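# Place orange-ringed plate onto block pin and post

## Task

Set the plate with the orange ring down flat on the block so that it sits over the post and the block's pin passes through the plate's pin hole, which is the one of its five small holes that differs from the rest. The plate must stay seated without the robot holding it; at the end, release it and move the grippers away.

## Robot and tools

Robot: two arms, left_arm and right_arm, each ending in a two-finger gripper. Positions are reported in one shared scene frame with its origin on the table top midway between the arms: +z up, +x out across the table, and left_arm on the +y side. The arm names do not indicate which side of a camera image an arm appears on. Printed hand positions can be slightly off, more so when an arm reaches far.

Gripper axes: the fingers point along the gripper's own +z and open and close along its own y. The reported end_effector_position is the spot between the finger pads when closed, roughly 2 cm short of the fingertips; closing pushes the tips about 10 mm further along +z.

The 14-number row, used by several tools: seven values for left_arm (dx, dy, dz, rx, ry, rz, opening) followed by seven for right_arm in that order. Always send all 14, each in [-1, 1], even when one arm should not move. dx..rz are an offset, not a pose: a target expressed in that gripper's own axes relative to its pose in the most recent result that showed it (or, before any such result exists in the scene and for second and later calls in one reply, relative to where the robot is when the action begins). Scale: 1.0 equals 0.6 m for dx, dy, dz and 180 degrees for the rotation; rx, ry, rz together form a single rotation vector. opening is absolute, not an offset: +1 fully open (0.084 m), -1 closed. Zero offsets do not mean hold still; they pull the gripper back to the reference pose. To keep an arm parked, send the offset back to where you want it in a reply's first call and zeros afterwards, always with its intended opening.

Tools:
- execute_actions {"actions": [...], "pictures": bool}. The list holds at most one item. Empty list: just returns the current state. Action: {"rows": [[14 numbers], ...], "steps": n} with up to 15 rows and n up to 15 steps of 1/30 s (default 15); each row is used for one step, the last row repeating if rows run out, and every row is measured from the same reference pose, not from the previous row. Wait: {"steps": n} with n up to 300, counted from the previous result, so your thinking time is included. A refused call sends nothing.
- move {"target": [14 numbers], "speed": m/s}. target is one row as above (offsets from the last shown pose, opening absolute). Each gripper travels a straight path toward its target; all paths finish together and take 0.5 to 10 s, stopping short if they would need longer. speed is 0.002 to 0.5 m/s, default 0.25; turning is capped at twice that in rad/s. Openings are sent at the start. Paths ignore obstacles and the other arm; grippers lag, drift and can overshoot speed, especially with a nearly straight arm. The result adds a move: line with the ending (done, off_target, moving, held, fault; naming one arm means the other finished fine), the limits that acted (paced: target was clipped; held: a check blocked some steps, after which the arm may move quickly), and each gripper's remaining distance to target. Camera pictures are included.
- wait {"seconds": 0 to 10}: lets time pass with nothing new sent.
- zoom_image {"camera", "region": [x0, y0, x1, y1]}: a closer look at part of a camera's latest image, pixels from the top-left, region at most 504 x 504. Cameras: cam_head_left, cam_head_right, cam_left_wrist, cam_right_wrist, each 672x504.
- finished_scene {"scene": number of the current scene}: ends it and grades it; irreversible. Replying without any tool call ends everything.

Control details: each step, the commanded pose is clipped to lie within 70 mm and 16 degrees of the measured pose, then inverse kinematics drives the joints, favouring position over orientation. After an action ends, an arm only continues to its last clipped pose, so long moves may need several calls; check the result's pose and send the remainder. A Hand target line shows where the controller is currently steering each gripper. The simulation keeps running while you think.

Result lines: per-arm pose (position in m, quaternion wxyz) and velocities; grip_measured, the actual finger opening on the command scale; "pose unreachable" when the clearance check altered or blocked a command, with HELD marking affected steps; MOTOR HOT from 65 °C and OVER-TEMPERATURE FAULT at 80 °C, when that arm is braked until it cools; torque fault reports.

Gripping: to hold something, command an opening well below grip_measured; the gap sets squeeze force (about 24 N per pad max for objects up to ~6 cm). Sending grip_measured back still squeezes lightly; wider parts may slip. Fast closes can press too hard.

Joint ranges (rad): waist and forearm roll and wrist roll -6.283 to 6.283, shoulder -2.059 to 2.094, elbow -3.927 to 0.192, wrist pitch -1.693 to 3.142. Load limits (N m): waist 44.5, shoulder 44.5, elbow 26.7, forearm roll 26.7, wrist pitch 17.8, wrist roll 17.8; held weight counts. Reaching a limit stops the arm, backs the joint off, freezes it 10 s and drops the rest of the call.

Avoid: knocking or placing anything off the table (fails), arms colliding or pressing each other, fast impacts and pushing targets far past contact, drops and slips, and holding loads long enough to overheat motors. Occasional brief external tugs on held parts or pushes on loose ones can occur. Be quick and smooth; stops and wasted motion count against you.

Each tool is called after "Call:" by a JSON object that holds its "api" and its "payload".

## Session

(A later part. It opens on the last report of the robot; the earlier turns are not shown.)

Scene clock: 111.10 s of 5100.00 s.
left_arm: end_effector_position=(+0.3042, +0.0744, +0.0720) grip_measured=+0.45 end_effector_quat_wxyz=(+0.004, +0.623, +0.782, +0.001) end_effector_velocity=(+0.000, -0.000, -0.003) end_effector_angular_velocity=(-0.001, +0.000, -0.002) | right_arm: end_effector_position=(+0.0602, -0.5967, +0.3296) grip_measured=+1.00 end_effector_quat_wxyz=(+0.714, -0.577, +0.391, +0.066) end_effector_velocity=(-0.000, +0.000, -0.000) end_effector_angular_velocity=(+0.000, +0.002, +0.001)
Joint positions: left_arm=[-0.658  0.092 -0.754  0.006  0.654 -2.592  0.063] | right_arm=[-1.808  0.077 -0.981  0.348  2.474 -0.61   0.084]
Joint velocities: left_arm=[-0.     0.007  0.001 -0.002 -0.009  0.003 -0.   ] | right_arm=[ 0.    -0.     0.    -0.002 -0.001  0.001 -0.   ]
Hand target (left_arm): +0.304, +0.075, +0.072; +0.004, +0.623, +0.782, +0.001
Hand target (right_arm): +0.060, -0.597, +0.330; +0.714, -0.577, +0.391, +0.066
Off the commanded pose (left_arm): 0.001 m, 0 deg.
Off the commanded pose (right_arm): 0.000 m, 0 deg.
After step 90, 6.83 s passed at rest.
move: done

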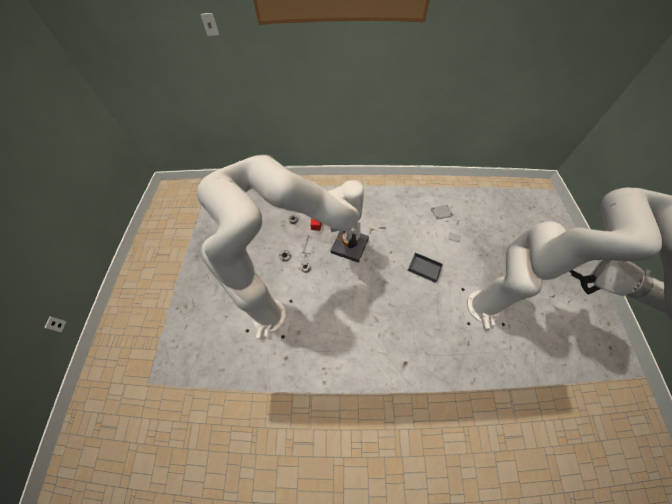

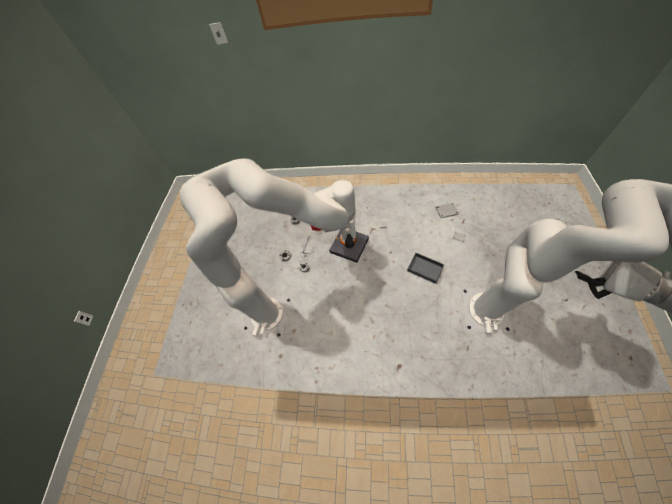

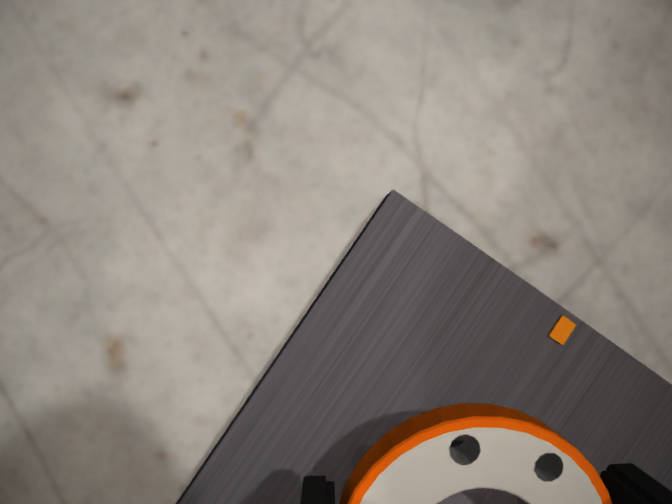

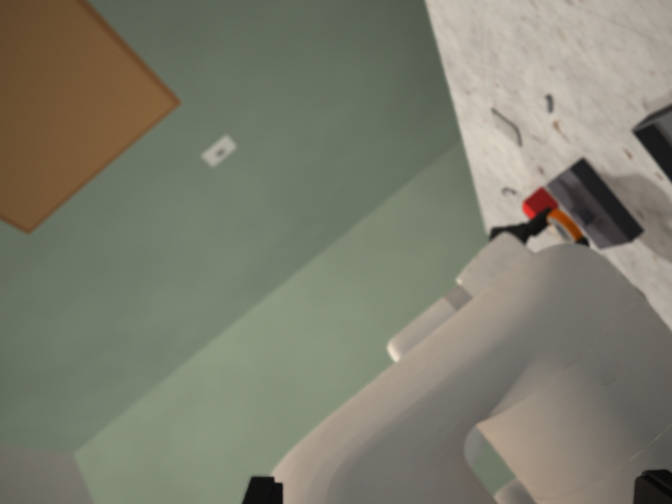

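Call:
{"api": "move", "payload": {"target": [0.002,-0.003,0.0167,0,0,0,-0.3,0,0,0,0,0,0,1], "speed": 0.03}}

Call:
{"api": "zoom_image", "payload": {"camera": "cam_left_wrist", "region": [336, 170, 672, 504]}}

Scene clock: 125.60 s of 5100.00 s.
left_arm: end_effector_position=(+0.3024, +0.0751, +0.0621) grip_measured=+0.45 end_effector_quat_wxyz=(+0.004, +0.623, +0.782, +0.001) end_effector_velocity=(-0.000, -0.000, -0.001) end_effector_angular_velocity=(-0.001, -0.000, +0.001) | right_arm: end_effector_position=(+0.0602, -0.5967, +0.3296) grip_measured=+1.00 end_effector_quat_wxyz=(+0.714, -0.577, +0.391, +0.066) end_effector_velocity=(+0.000, -0.000, +0.000) end_effector_angular_velocity=(-0.001, -0.002, -0.000)
Joint positions: left_arm=[-0.66   0.11  -0.741  0.007  0.623 -2.595  0.063] | right_arm=[-1.808  0.077 -0.981  0.348  2.474 -0.61   0.084]
Joint velocities: left_arm=[-0.     0.003  0.001 -0.002 -0.005 -0.    -0.   ] | right_arm=[ 0.001 -0.    -0.001  0.002  0.001 -0.    -0.   ]
Hand target (left_arm): +0.302, +0.075, +0.062; +0.004, +0.623, +0.782, +0.001
Hand target (right_arm): +0.060, -0.597, +0.330; +0.714, -0.577, +0.391, +0.066
Off the commanded pose (left_arm): 0.000 m, 0 deg.
Off the commanded pose (right_arm): 0.000 m, 0 deg.
After step 90, 10.77 s passed at rest.
move: done

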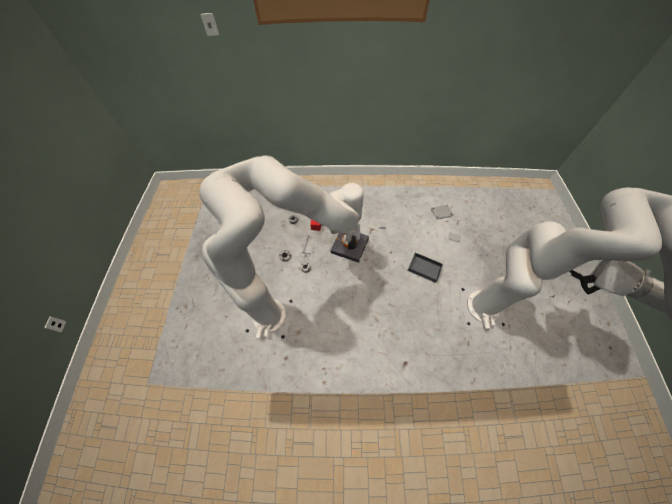

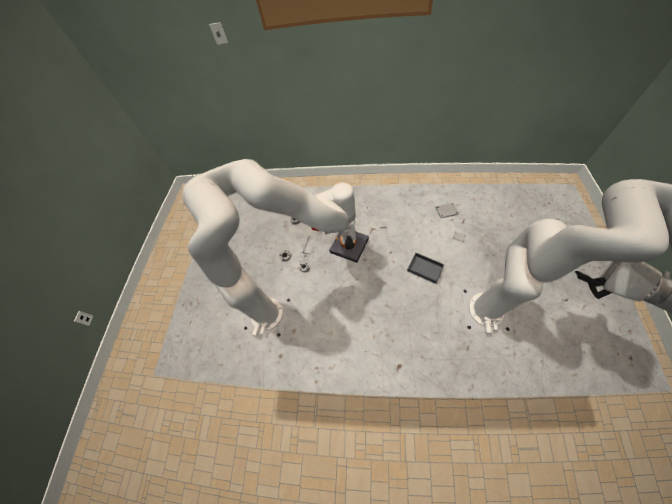

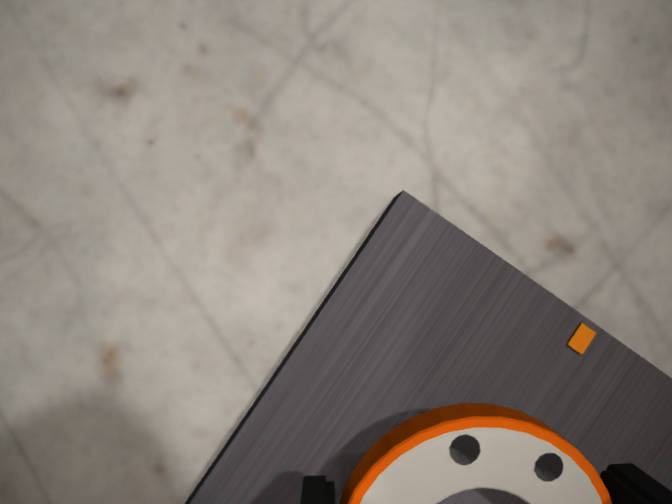

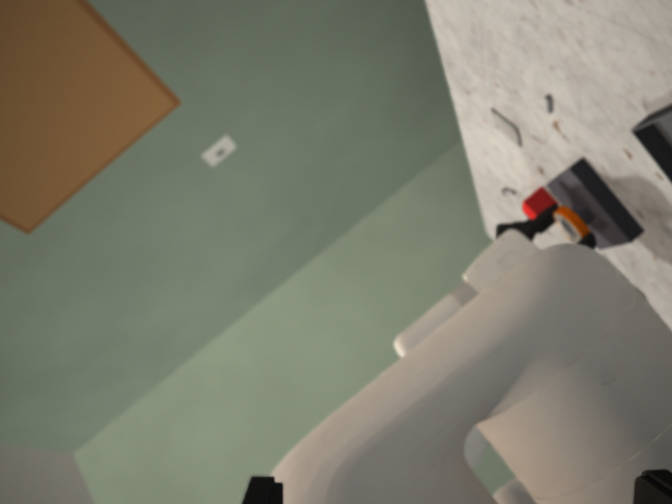

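Region (336, 170, 672, 504) of cam_left_wrist's 672x504 image, scaled by 1.500, with more detail than that image has; it fills the top 501 rows of this view, and the rest is white.

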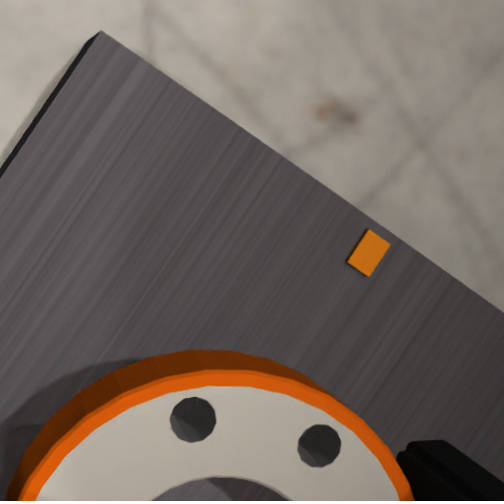

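Call:
{"api": "move", "payload": {"target": [0.0007,-0.0005,0.0167,0,0,0,-0.3,0,0,0,0,0,0,1], "speed": 0.015}}

Call:
{"api": "zoom_image", "payload": {"camera": "cam_left_wrist", "region": [336, 170, 672, 504]}}

Scene clock: 132.00 s of 5100.00 s.
left_arm: end_effector_position=(+0.3028, +0.0742, +0.0534) grip_measured=+0.46 end_effector_quat_wxyz=(+0.006, +0.623, +0.782, +0.001) end_effector_velocity=(-0.001, +0.002, -0.004) end_effector_angular_velocity=(+0.004, +0.005, +0.002) | right_arm: end_effector_position=(+0.0602, -0.5967, +0.3296) grip_measured=+1.00 end_effector_quat_wxyz=(+0.714, -0.577, +0.391, +0.066) end_effector_velocity=(+0.000, +0.000, +0.000) end_effector_angular_velocity=(+0.001, -0.000, +0.003)
Joint positions: left_arm=[-0.66   0.133 -0.737  0.007  0.592 -2.595  0.063] | right_arm=[-1.808  0.077 -0.981  0.348  2.474 -0.61   0.084]
Joint velocities: left_arm=[ 0.     0.008  0.003 -0.001 -0.005 -0.     0.   ] | right_arm=[ 0.002  0.    -0.001 -0.     0.002  0.     0.   ]
Hand target (left_arm): +0.302, +0.075, +0.052; +0.004, +0.623, +0.782, +0.001
Hand target (right_arm): +0.060, -0.597, +0.330; +0.714, -0.577, +0.391, +0.066
Off the commanded pose (left_arm): 0.002 m, 0 deg.
Off the commanded pose (right_arm): 0.000 m, 0 deg.
After step 90, 2.47 s passed at rest.
move: done

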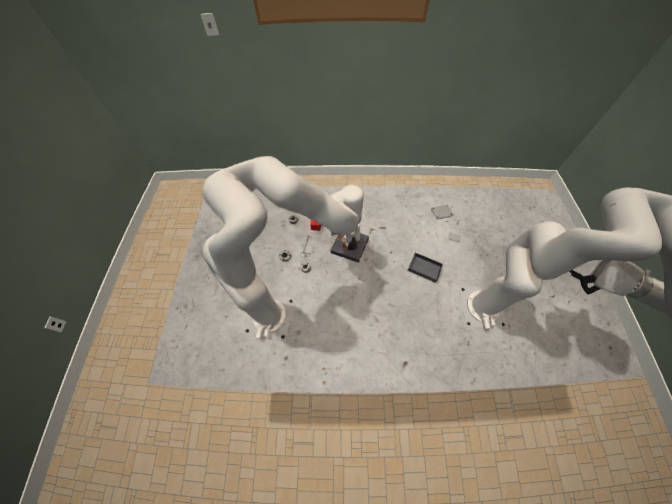

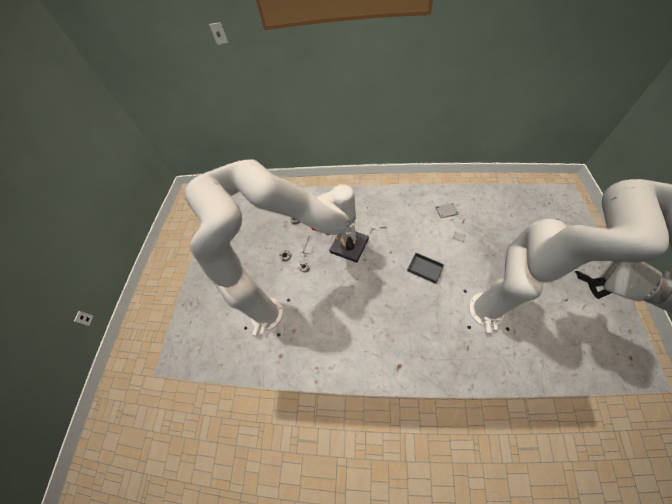

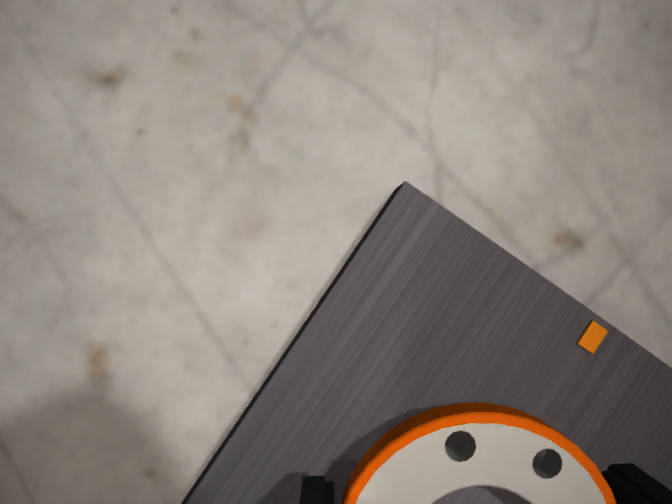

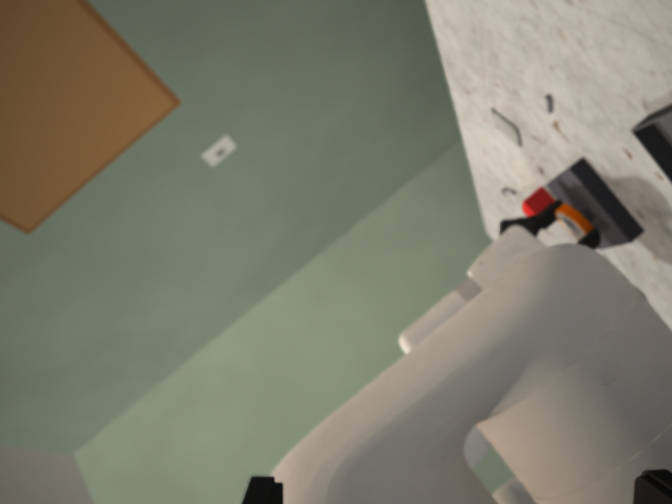

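Region (336, 170, 672, 504) of cam_left_wrist's 672x504 image, scaled by 1.500, with more detail than that image has; it fills the top 501 rows of this view, and the rest is white.

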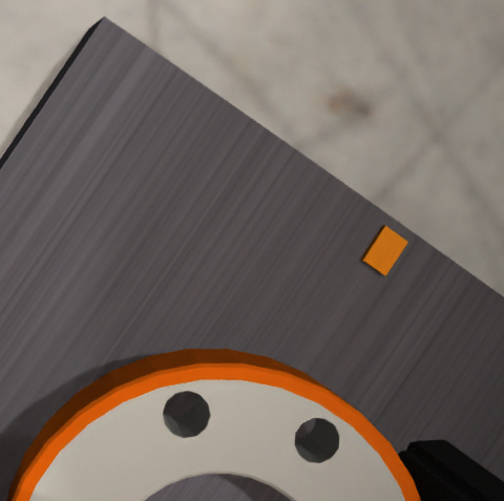

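Call:
{"api": "move", "payload": {"target": [-0.0015,0,0.005,0,0,0,-0.3,0,0,0,0,0,0,1], "speed": 0.01}}

Call:
{"api": "zoom_image", "payload": {"camera": "cam_left_wrist", "region": [336, 170, 672, 504]}}

Scene clock: 135.20 s of 5100.00 s.
left_arm: end_effector_position=(+0.3021, +0.0749, +0.0494) grip_measured=+0.47 end_effector_quat_wxyz=(+0.004, +0.623, +0.782, +0.002) end_effector_velocity=(+0.000, -0.001, +0.000) end_effector_angular_velocity=(-0.002, -0.001, -0.000) | right_arm: end_effector_position=(+0.0602, -0.5967, +0.3296) grip_measured=+1.00 end_effector_quat_wxyz=(+0.714, -0.577, +0.391, +0.066) end_effector_velocity=(+0.000, +0.000, +0.000) end_effector_angular_velocity=(+0.001, -0.002, -0.001)
Joint positions: left_arm=[-0.66   0.143 -0.737  0.007  0.586 -2.596  0.064] | right_arm=[-1.808  0.077 -0.981  0.348  2.474 -0.61   0.084]
Joint velocities: left_arm=[-0.001  0.002 -0.002 -0.001 -0.002 -0.     0.   ] | right_arm=[-0.001  0.     0.     0.001  0.001 -0.001 -0.   ]
Hand target (left_arm): +0.303, +0.073, +0.050; +0.006, +0.623, +0.782, +0.001
Hand target (right_arm): +0.060, -0.597, +0.330; +0.714, -0.577, +0.391, +0.066
Off the commanded pose (left_arm): 0.002 m, 0 deg.
Off the commanded pose (right_arm): 0.000 m, 0 deg.
move: done

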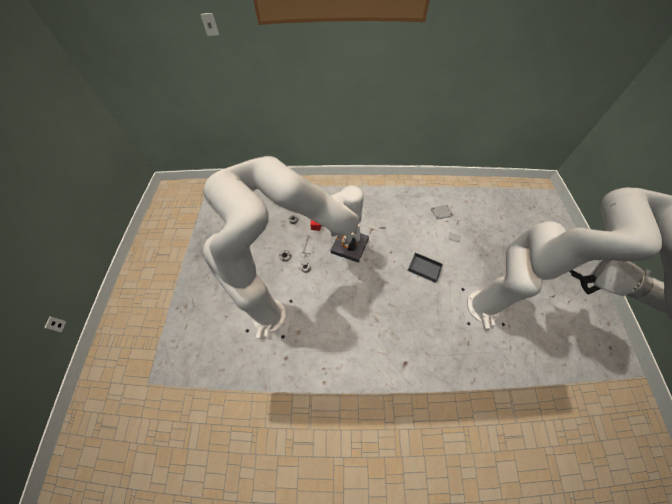

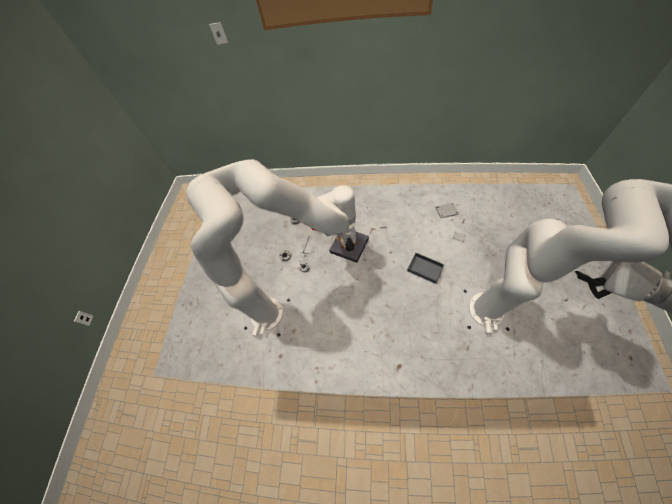

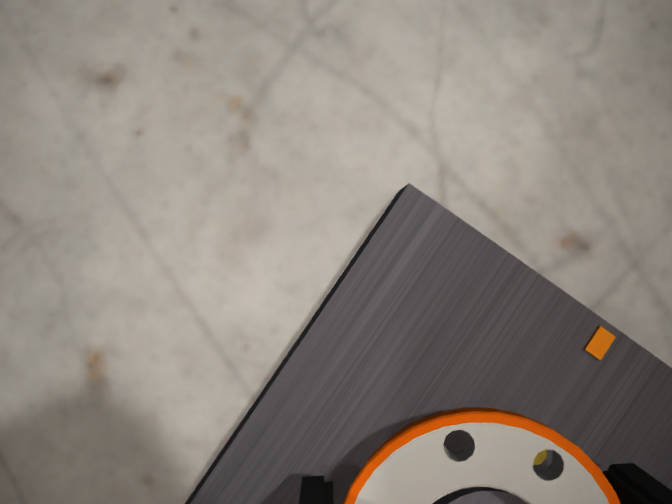

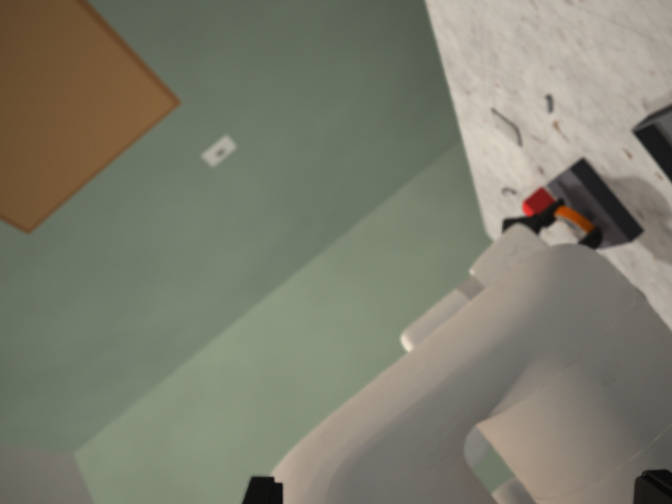

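Region (336, 170, 672, 504) of cam_left_wrist's 672x504 image, scaled by 1.500, with more detail than that image has; it fills the top 501 rows of this view, and the rest is white.

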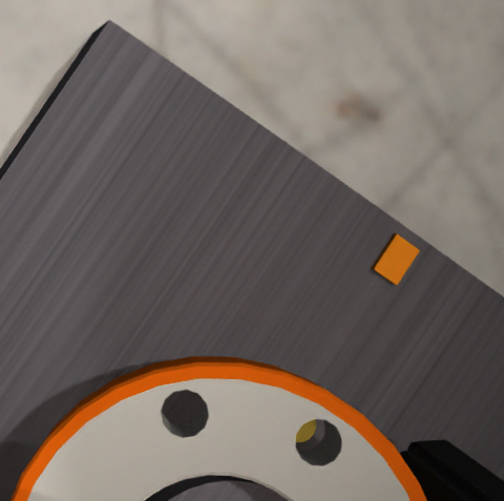

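Call:
{"api": "move", "payload": {"target": [0,0,0,0,0,0,1,0,0,0,0,0,0,1], "speed": 0.01}}

Call:
{"api": "move", "payload": {"target": [-0.05,0,-0.12,0,0,0,1,0,0,0,0,0,0,1], "speed": 0.1}}

Scene clock: 139.20 s of 5100.00 s.
left_arm: end_effector_position=(+0.3021, +0.0749, +0.0494) grip_measured=+1.00 end_effector_quat_wxyz=(+0.004, +0.623, +0.782, +0.002) end_effector_velocity=(-0.000, -0.000, +0.000) end_effector_angular_velocity=(+0.000, -0.000, -0.000) | right_arm: end_effector_position=(+0.0602, -0.5967, +0.3296) grip_measured=+1.00 end_effector_quat_wxyz=(+0.714, -0.577, +0.391, +0.066) end_effector_velocity=(-0.000, -0.000, -0.000) end_effector_angular_velocity=(-0.001, +0.001, +0.001)
Joint positions: left_arm=[-0.66   0.143 -0.737  0.007  0.586 -2.596  0.084] | right_arm=[-1.808  0.077 -0.981  0.348  2.474 -0.61   0.084]
Joint velocities: left_arm=[-0.    -0.    -0.     0.001  0.    -0.001  0.   ] | right_arm=[ 0.    -0.    -0.    -0.    -0.001  0.001 -0.   ]
Hand target (left_arm): +0.302, +0.075, +0.049; +0.004, +0.623, +0.782, +0.002
Hand target (right_arm): +0.060, -0.597, +0.330; +0.714, -0.577, +0.391, +0.066
Off the commanded pose (left_arm): 0.000 m, 0 deg.
Off the commanded pose (right_arm): 0.000 m, 0 deg.
After step 90, 0.30 s passed at rest.
move: done

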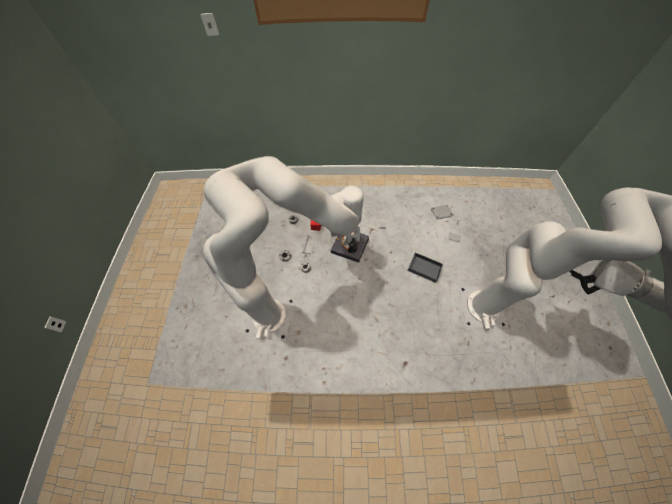

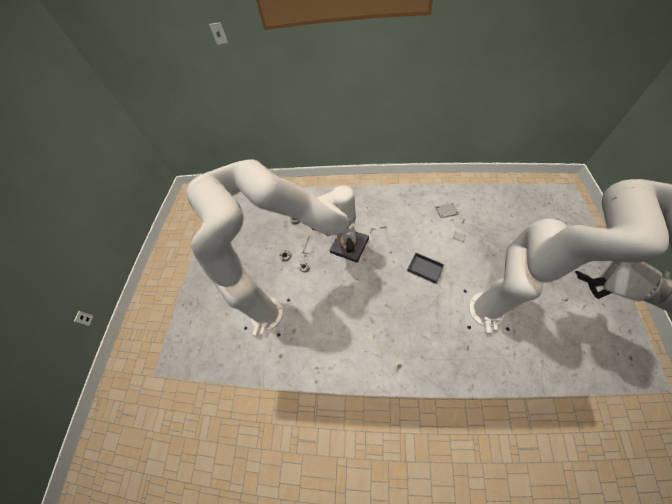

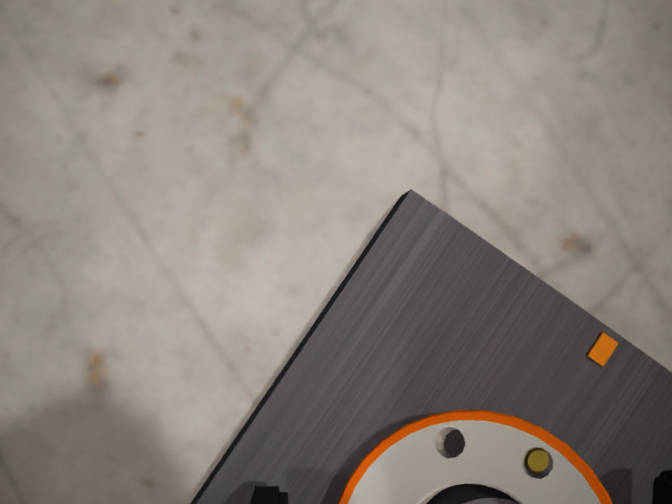

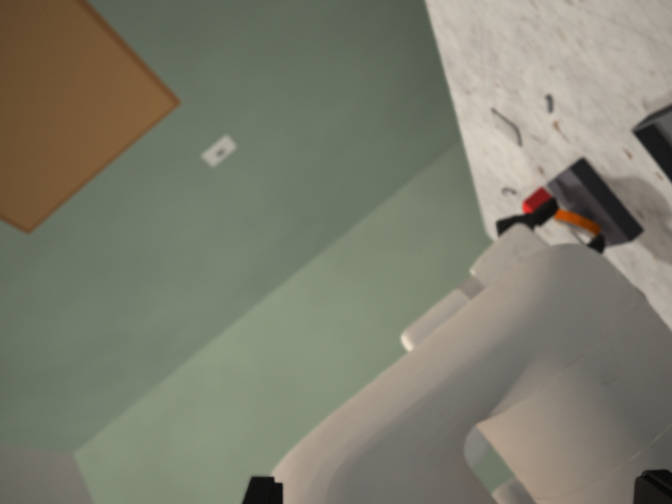

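Scene clock: 140.33 s of 5100.00 s.
left_arm: end_effector_position=(+0.3081, +0.0462, +0.1208) grip_measured=+1.00 end_effector_quat_wxyz=(+0.003, +0.623, +0.782, +0.002) end_effector_velocity=(+0.001, -0.002, +0.004) end_effector_angular_velocity=(-0.000, -0.001, +0.000) | right_arm: end_effector_position=(+0.0602, -0.5967, +0.3296) grip_measured=+1.00 end_effector_quat_wxyz=(+0.714, -0.577, +0.391, +0.066) end_effector_velocity=(-0.000, -0.000, +0.000) end_effector_angular_velocity=(-0.001, +0.000, -0.001)
Joint positions: left_arm=[-0.696  0.06  -0.884  0.006  0.818 -2.629  0.084] | right_arm=[-1.808  0.077 -0.981  0.348  2.474 -0.61   0.084]
Joint velocities: left_arm=[-0.001 -0.001 -0.01   0.001  0.01  -0.002  0.   ] | right_arm=[-0.001 -0.    -0.001 -0.    -0.    -0.    -0.   ]
Hand target (left_arm): +0.308, +0.046, +0.121; +0.004, +0.623, +0.782, +0.001
Hand target (right_arm): +0.060, -0.597, +0.330; +0.714, -0.577, +0.391, +0.066
Off the commanded pose (left_arm): 0.001 m, 0 deg.
Off the commanded pose (right_arm): 0.000 m, 0 deg.
move: done

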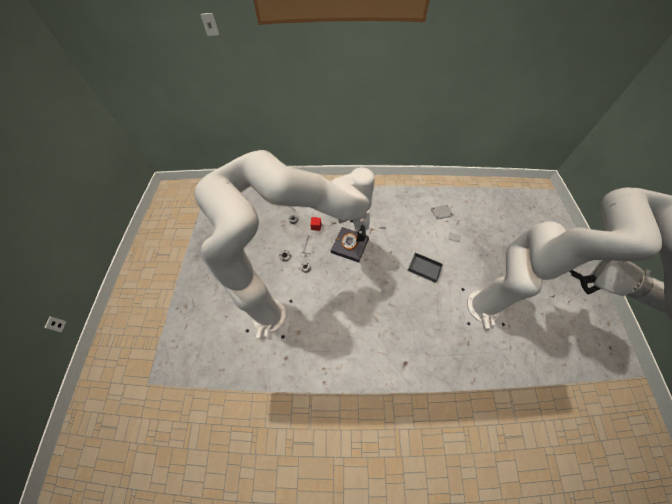

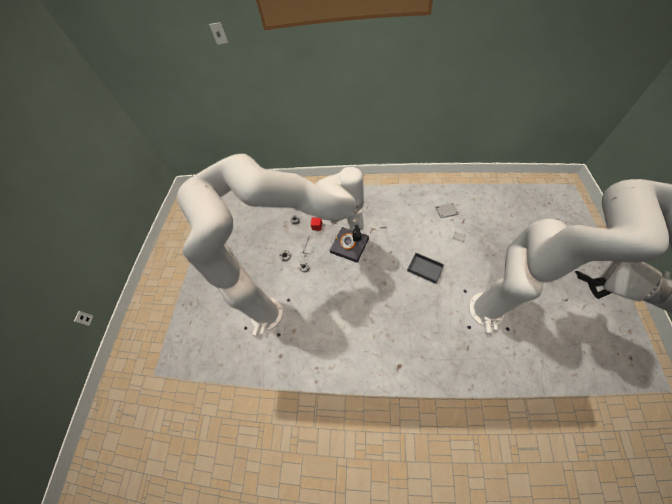

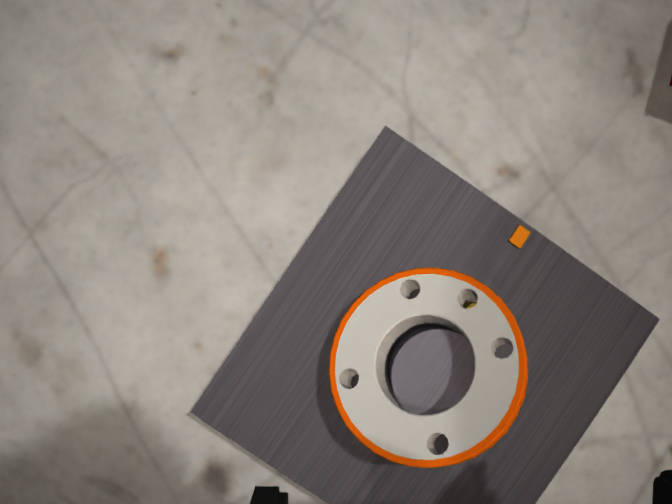

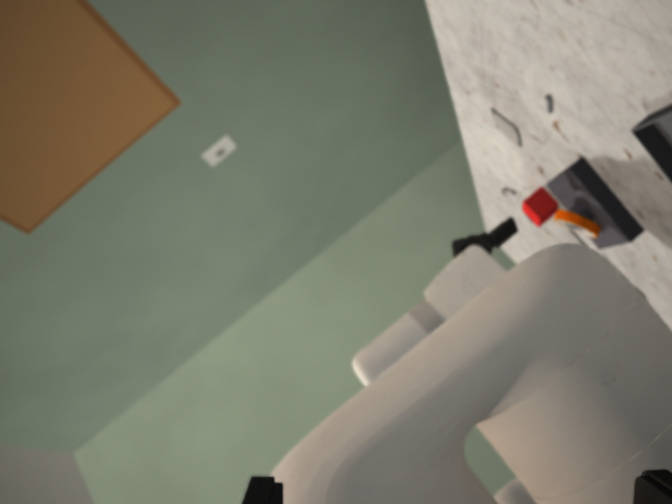

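Call:
{"api": "move", "payload": {"target": [0.0475,0,0.055,0,0,0.1556,-0.05,0,0,0,0,0,0,1], "speed": 0.15}}

Scene clock: 191.27 s of 5100.00 s.
left_arm: end_effector_position=(+0.3020, +0.0738, +0.0879) grip_measured=-0.06 end_effector_quat_wxyz=(+0.003, +0.794, +0.609, +0.002) end_effector_velocity=(-0.000, +0.000, -0.000) end_effector_angular_velocity=(-0.001, -0.000, -0.009) | right_arm: end_effector_position=(+0.0602, -0.5967, +0.3296) grip_measured=+1.00 end_effector_quat_wxyz=(+0.714, -0.577, +0.391, +0.066) end_effector_velocity=(-0.000, -0.000, -0.000) end_effector_angular_velocity=(-0.001, -0.000, -0.002)
Joint positions: left_arm=[-0.663  0.052 -0.761  0.006  0.703 -2.109  0.041] | right_arm=[-1.808  0.077 -0.981  0.348  2.474 -0.61   0.084]
Joint velocities: left_arm=[ 0.001 -0.001  0.002 -0.001 -0.003  0.011 -0.   ] | right_arm=[-0.002 -0.    -0.     0.    -0.    -0.     0.   ]
Hand target (left_arm): +0.302, +0.074, +0.088; +0.003, +0.794, +0.608, +0.002
Hand target (right_arm): +0.060, -0.597, +0.330; +0.714, -0.577, +0.391, +0.066
Off the commanded pose (left_arm): 0.000 m, 0 deg.
Off the commanded pose (right_arm): 0.000 m, 0 deg.
After step 90, 45.93 s passed at rest.
move: done

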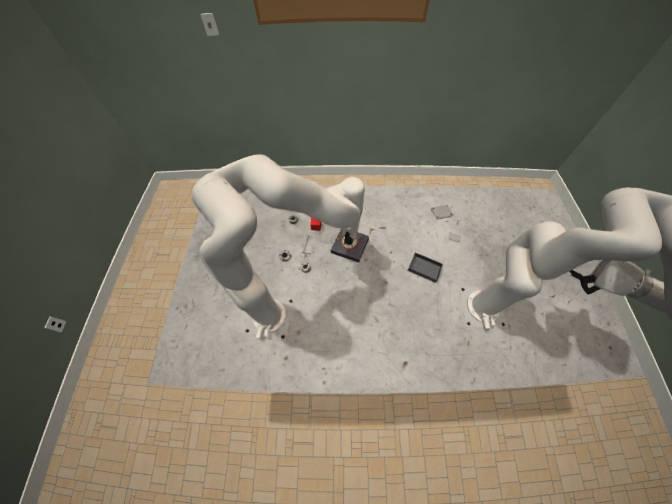

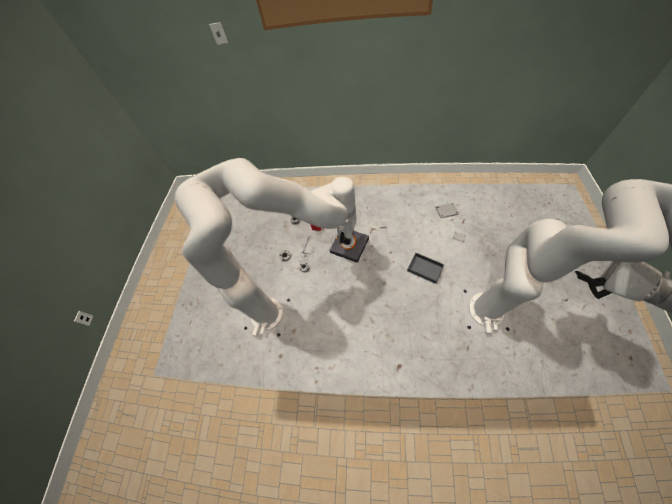

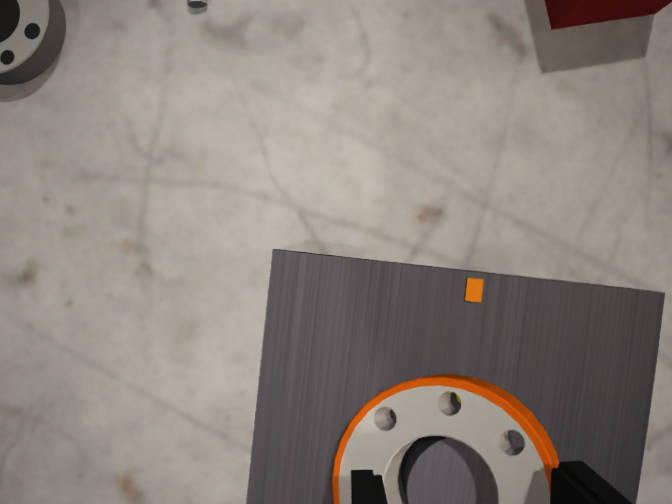

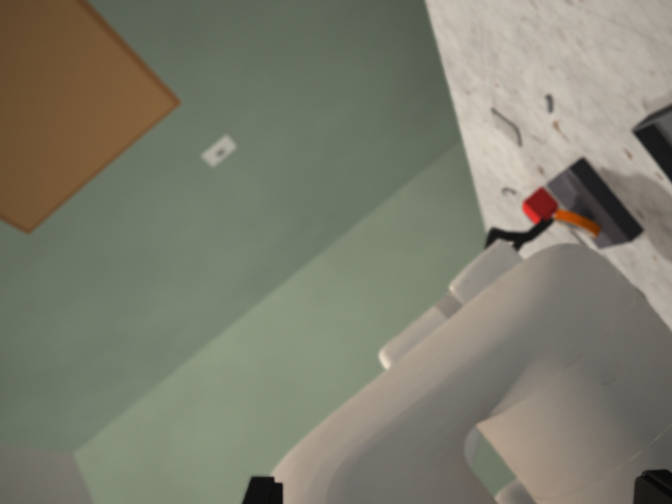

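Call:
{"api": "move", "payload": {"target": [0,0,0.053,0,0,0,-0.05,0,0,0,0,0,0,1], "speed": 0.02}}

Scene clock: 194.37 s of 5100.00 s.
left_arm: end_effector_position=(+0.3098, +0.0660, +0.0707) grip_measured=-0.05 end_effector_quat_wxyz=(+0.021, +0.793, +0.608, +0.005) end_effector_velocity=(+0.000, -0.000, -0.000) end_effector_angular_velocity=(-0.000, -0.001, -0.000) | right_arm: end_effector_position=(+0.0602, -0.5967, +0.3296) grip_measured=+1.00 end_effector_quat_wxyz=(+0.714, -0.577, +0.391, +0.066) end_effector_velocity=(+0.001, -0.000, +0.000) end_effector_angular_velocity=(+0.001, -0.001, +0.001)
Joint positions: left_arm=[-0.662  0.105 -0.757  0.007  0.609 -2.11   0.042] | right_arm=[-1.808  0.077 -0.981  0.348  2.474 -0.61   0.084]
Joint velocities: left_arm=[ 0.     0.001 -0.001  0.001 -0.001 -0.001  0.   ] | right_arm=[0.001 0.    0.    0.002 0.001 0.    0.   ]
Hand target (left_arm): +0.302, +0.074, +0.057; +0.003, +0.793, +0.609, +0.002
Hand target (right_arm): +0.060, -0.597, +0.330; +0.714, -0.577, +0.391, +0.066
Off the commanded pose (left_arm): 0.018 m, 2 deg.
Off the commanded pose (right_arm): 0.000 m, 0 deg.
move: off_target (left_arm)

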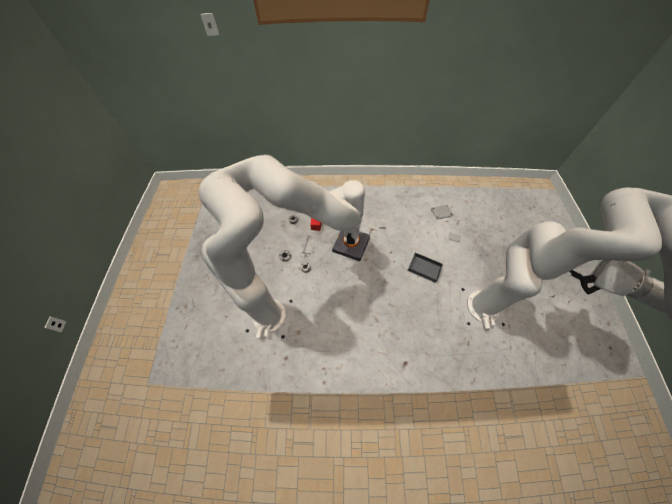

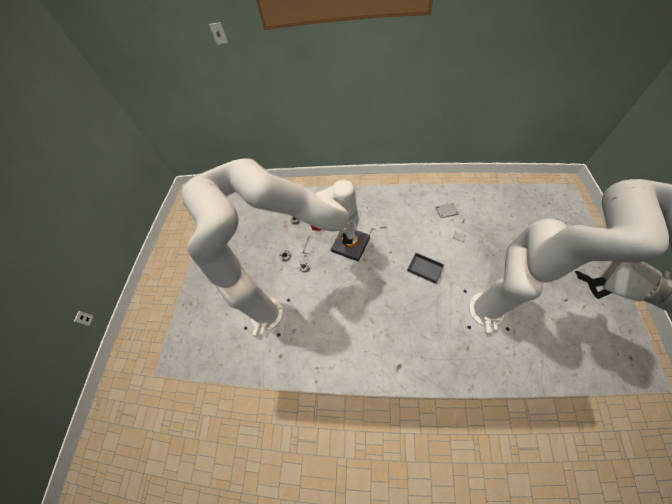

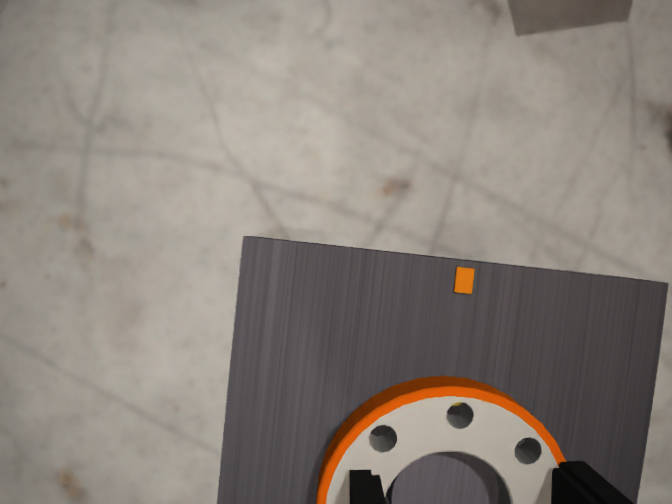

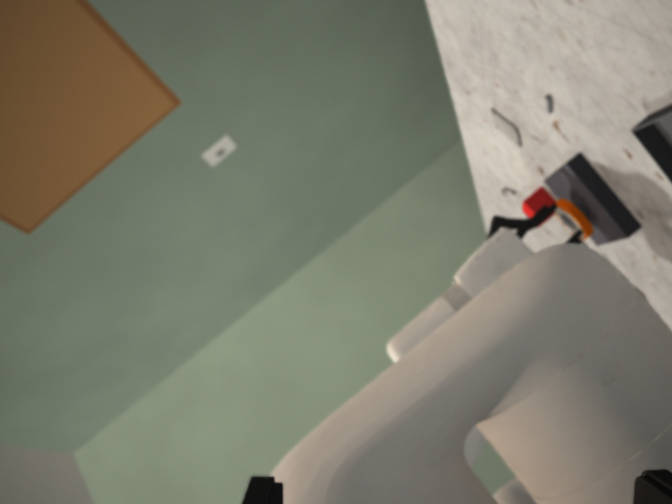

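Call:
{"api": "move", "payload": {"target": [0,0,0.001,0,0,0,-0.05,0,0,0,0,0,0,1], "speed": 0.02}}

Call:
{"api": "zoom_image", "payload": {"camera": "cam_left_wrist", "region": [200, 204, 672, 504]}}

Scene clock: 198.17 s of 5100.00 s.
left_arm: end_effector_position=(+0.3103, +0.0655, +0.0718) grip_measured=-0.05 end_effector_quat_wxyz=(+0.022, +0.793, +0.608, +0.005) end_effector_velocity=(-0.001, +0.000, -0.001) end_effector_angular_velocity=(+0.000, +0.001, +0.001) | right_arm: end_effector_position=(+0.0602, -0.5967, +0.3296) grip_measured=+1.00 end_effector_quat_wxyz=(+0.714, -0.577, +0.391, +0.066) end_effector_velocity=(-0.000, +0.000, +0.000) end_effector_angular_velocity=(+0.002, +0.001, +0.002)
Joint positions: left_arm=[-0.662  0.103 -0.756  0.007  0.608 -2.11   0.042] | right_arm=[-1.808  0.077 -0.981  0.348  2.474 -0.61   0.084]
Joint velocities: left_arm=[-0.    -0.     0.002 -0.001 -0.001 -0.    -0.   ] | right_arm=[ 0.     0.    -0.    -0.002  0.002  0.     0.   ]
Hand target (left_arm): +0.310, +0.066, +0.070; +0.021, +0.793, +0.608, +0.005
Hand target (right_arm): +0.060, -0.597, +0.330; +0.714, -0.577, +0.391, +0.066
Off the commanded pose (left_arm): 0.002 m, 0 deg.
Off the commanded pose (right_arm): 0.000 m, 0 deg.
After step 90, 0.10 s passed at rest.
move: done

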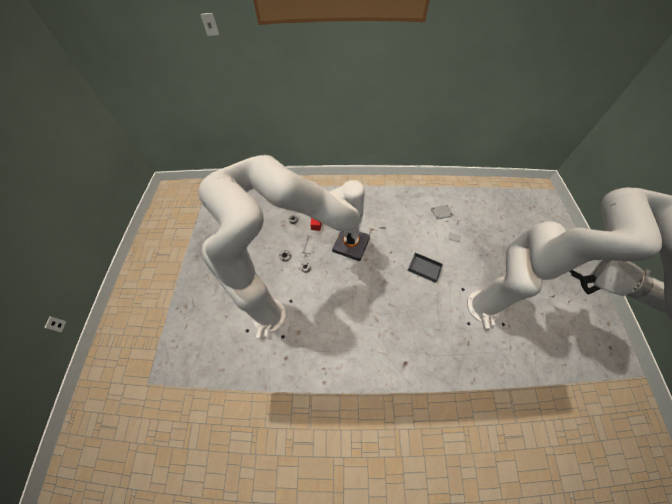

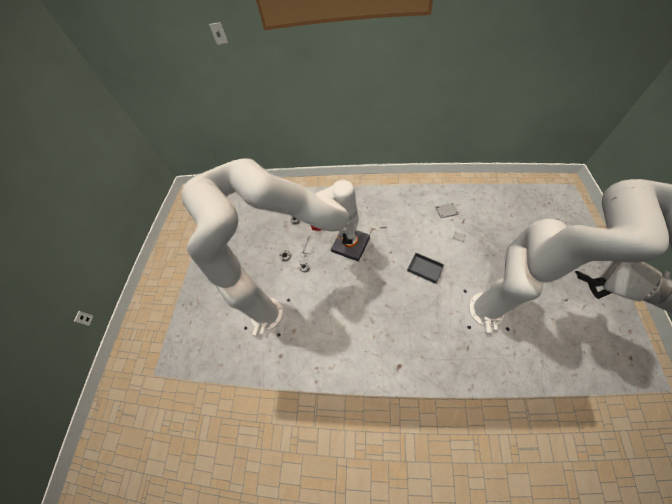

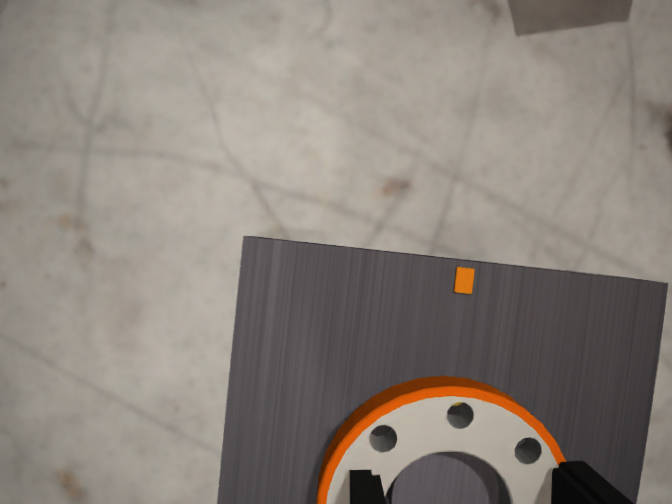

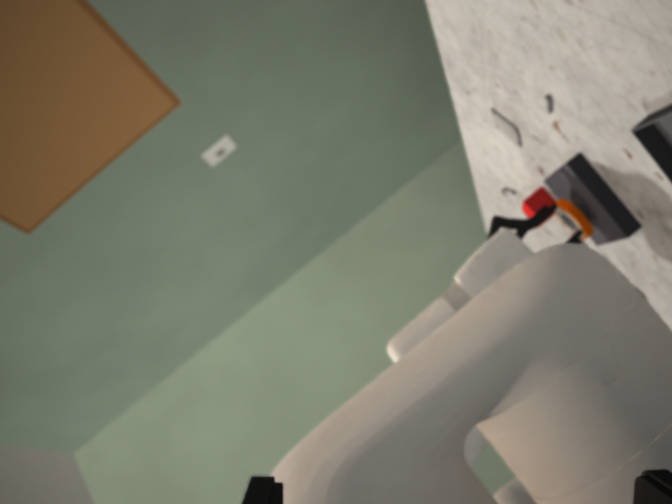

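Region (200, 204, 672, 504) of cam_left_wrist's 672x504 image, scaled by 1.068, with more detail than that image has; it fills the top 320 rows of this view, and the rest is white.

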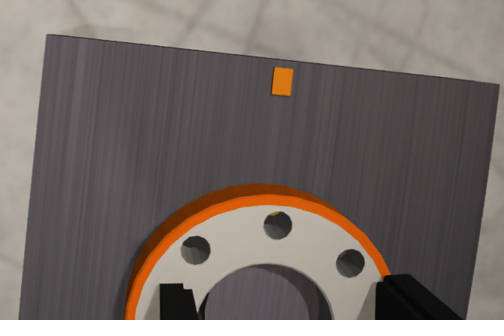

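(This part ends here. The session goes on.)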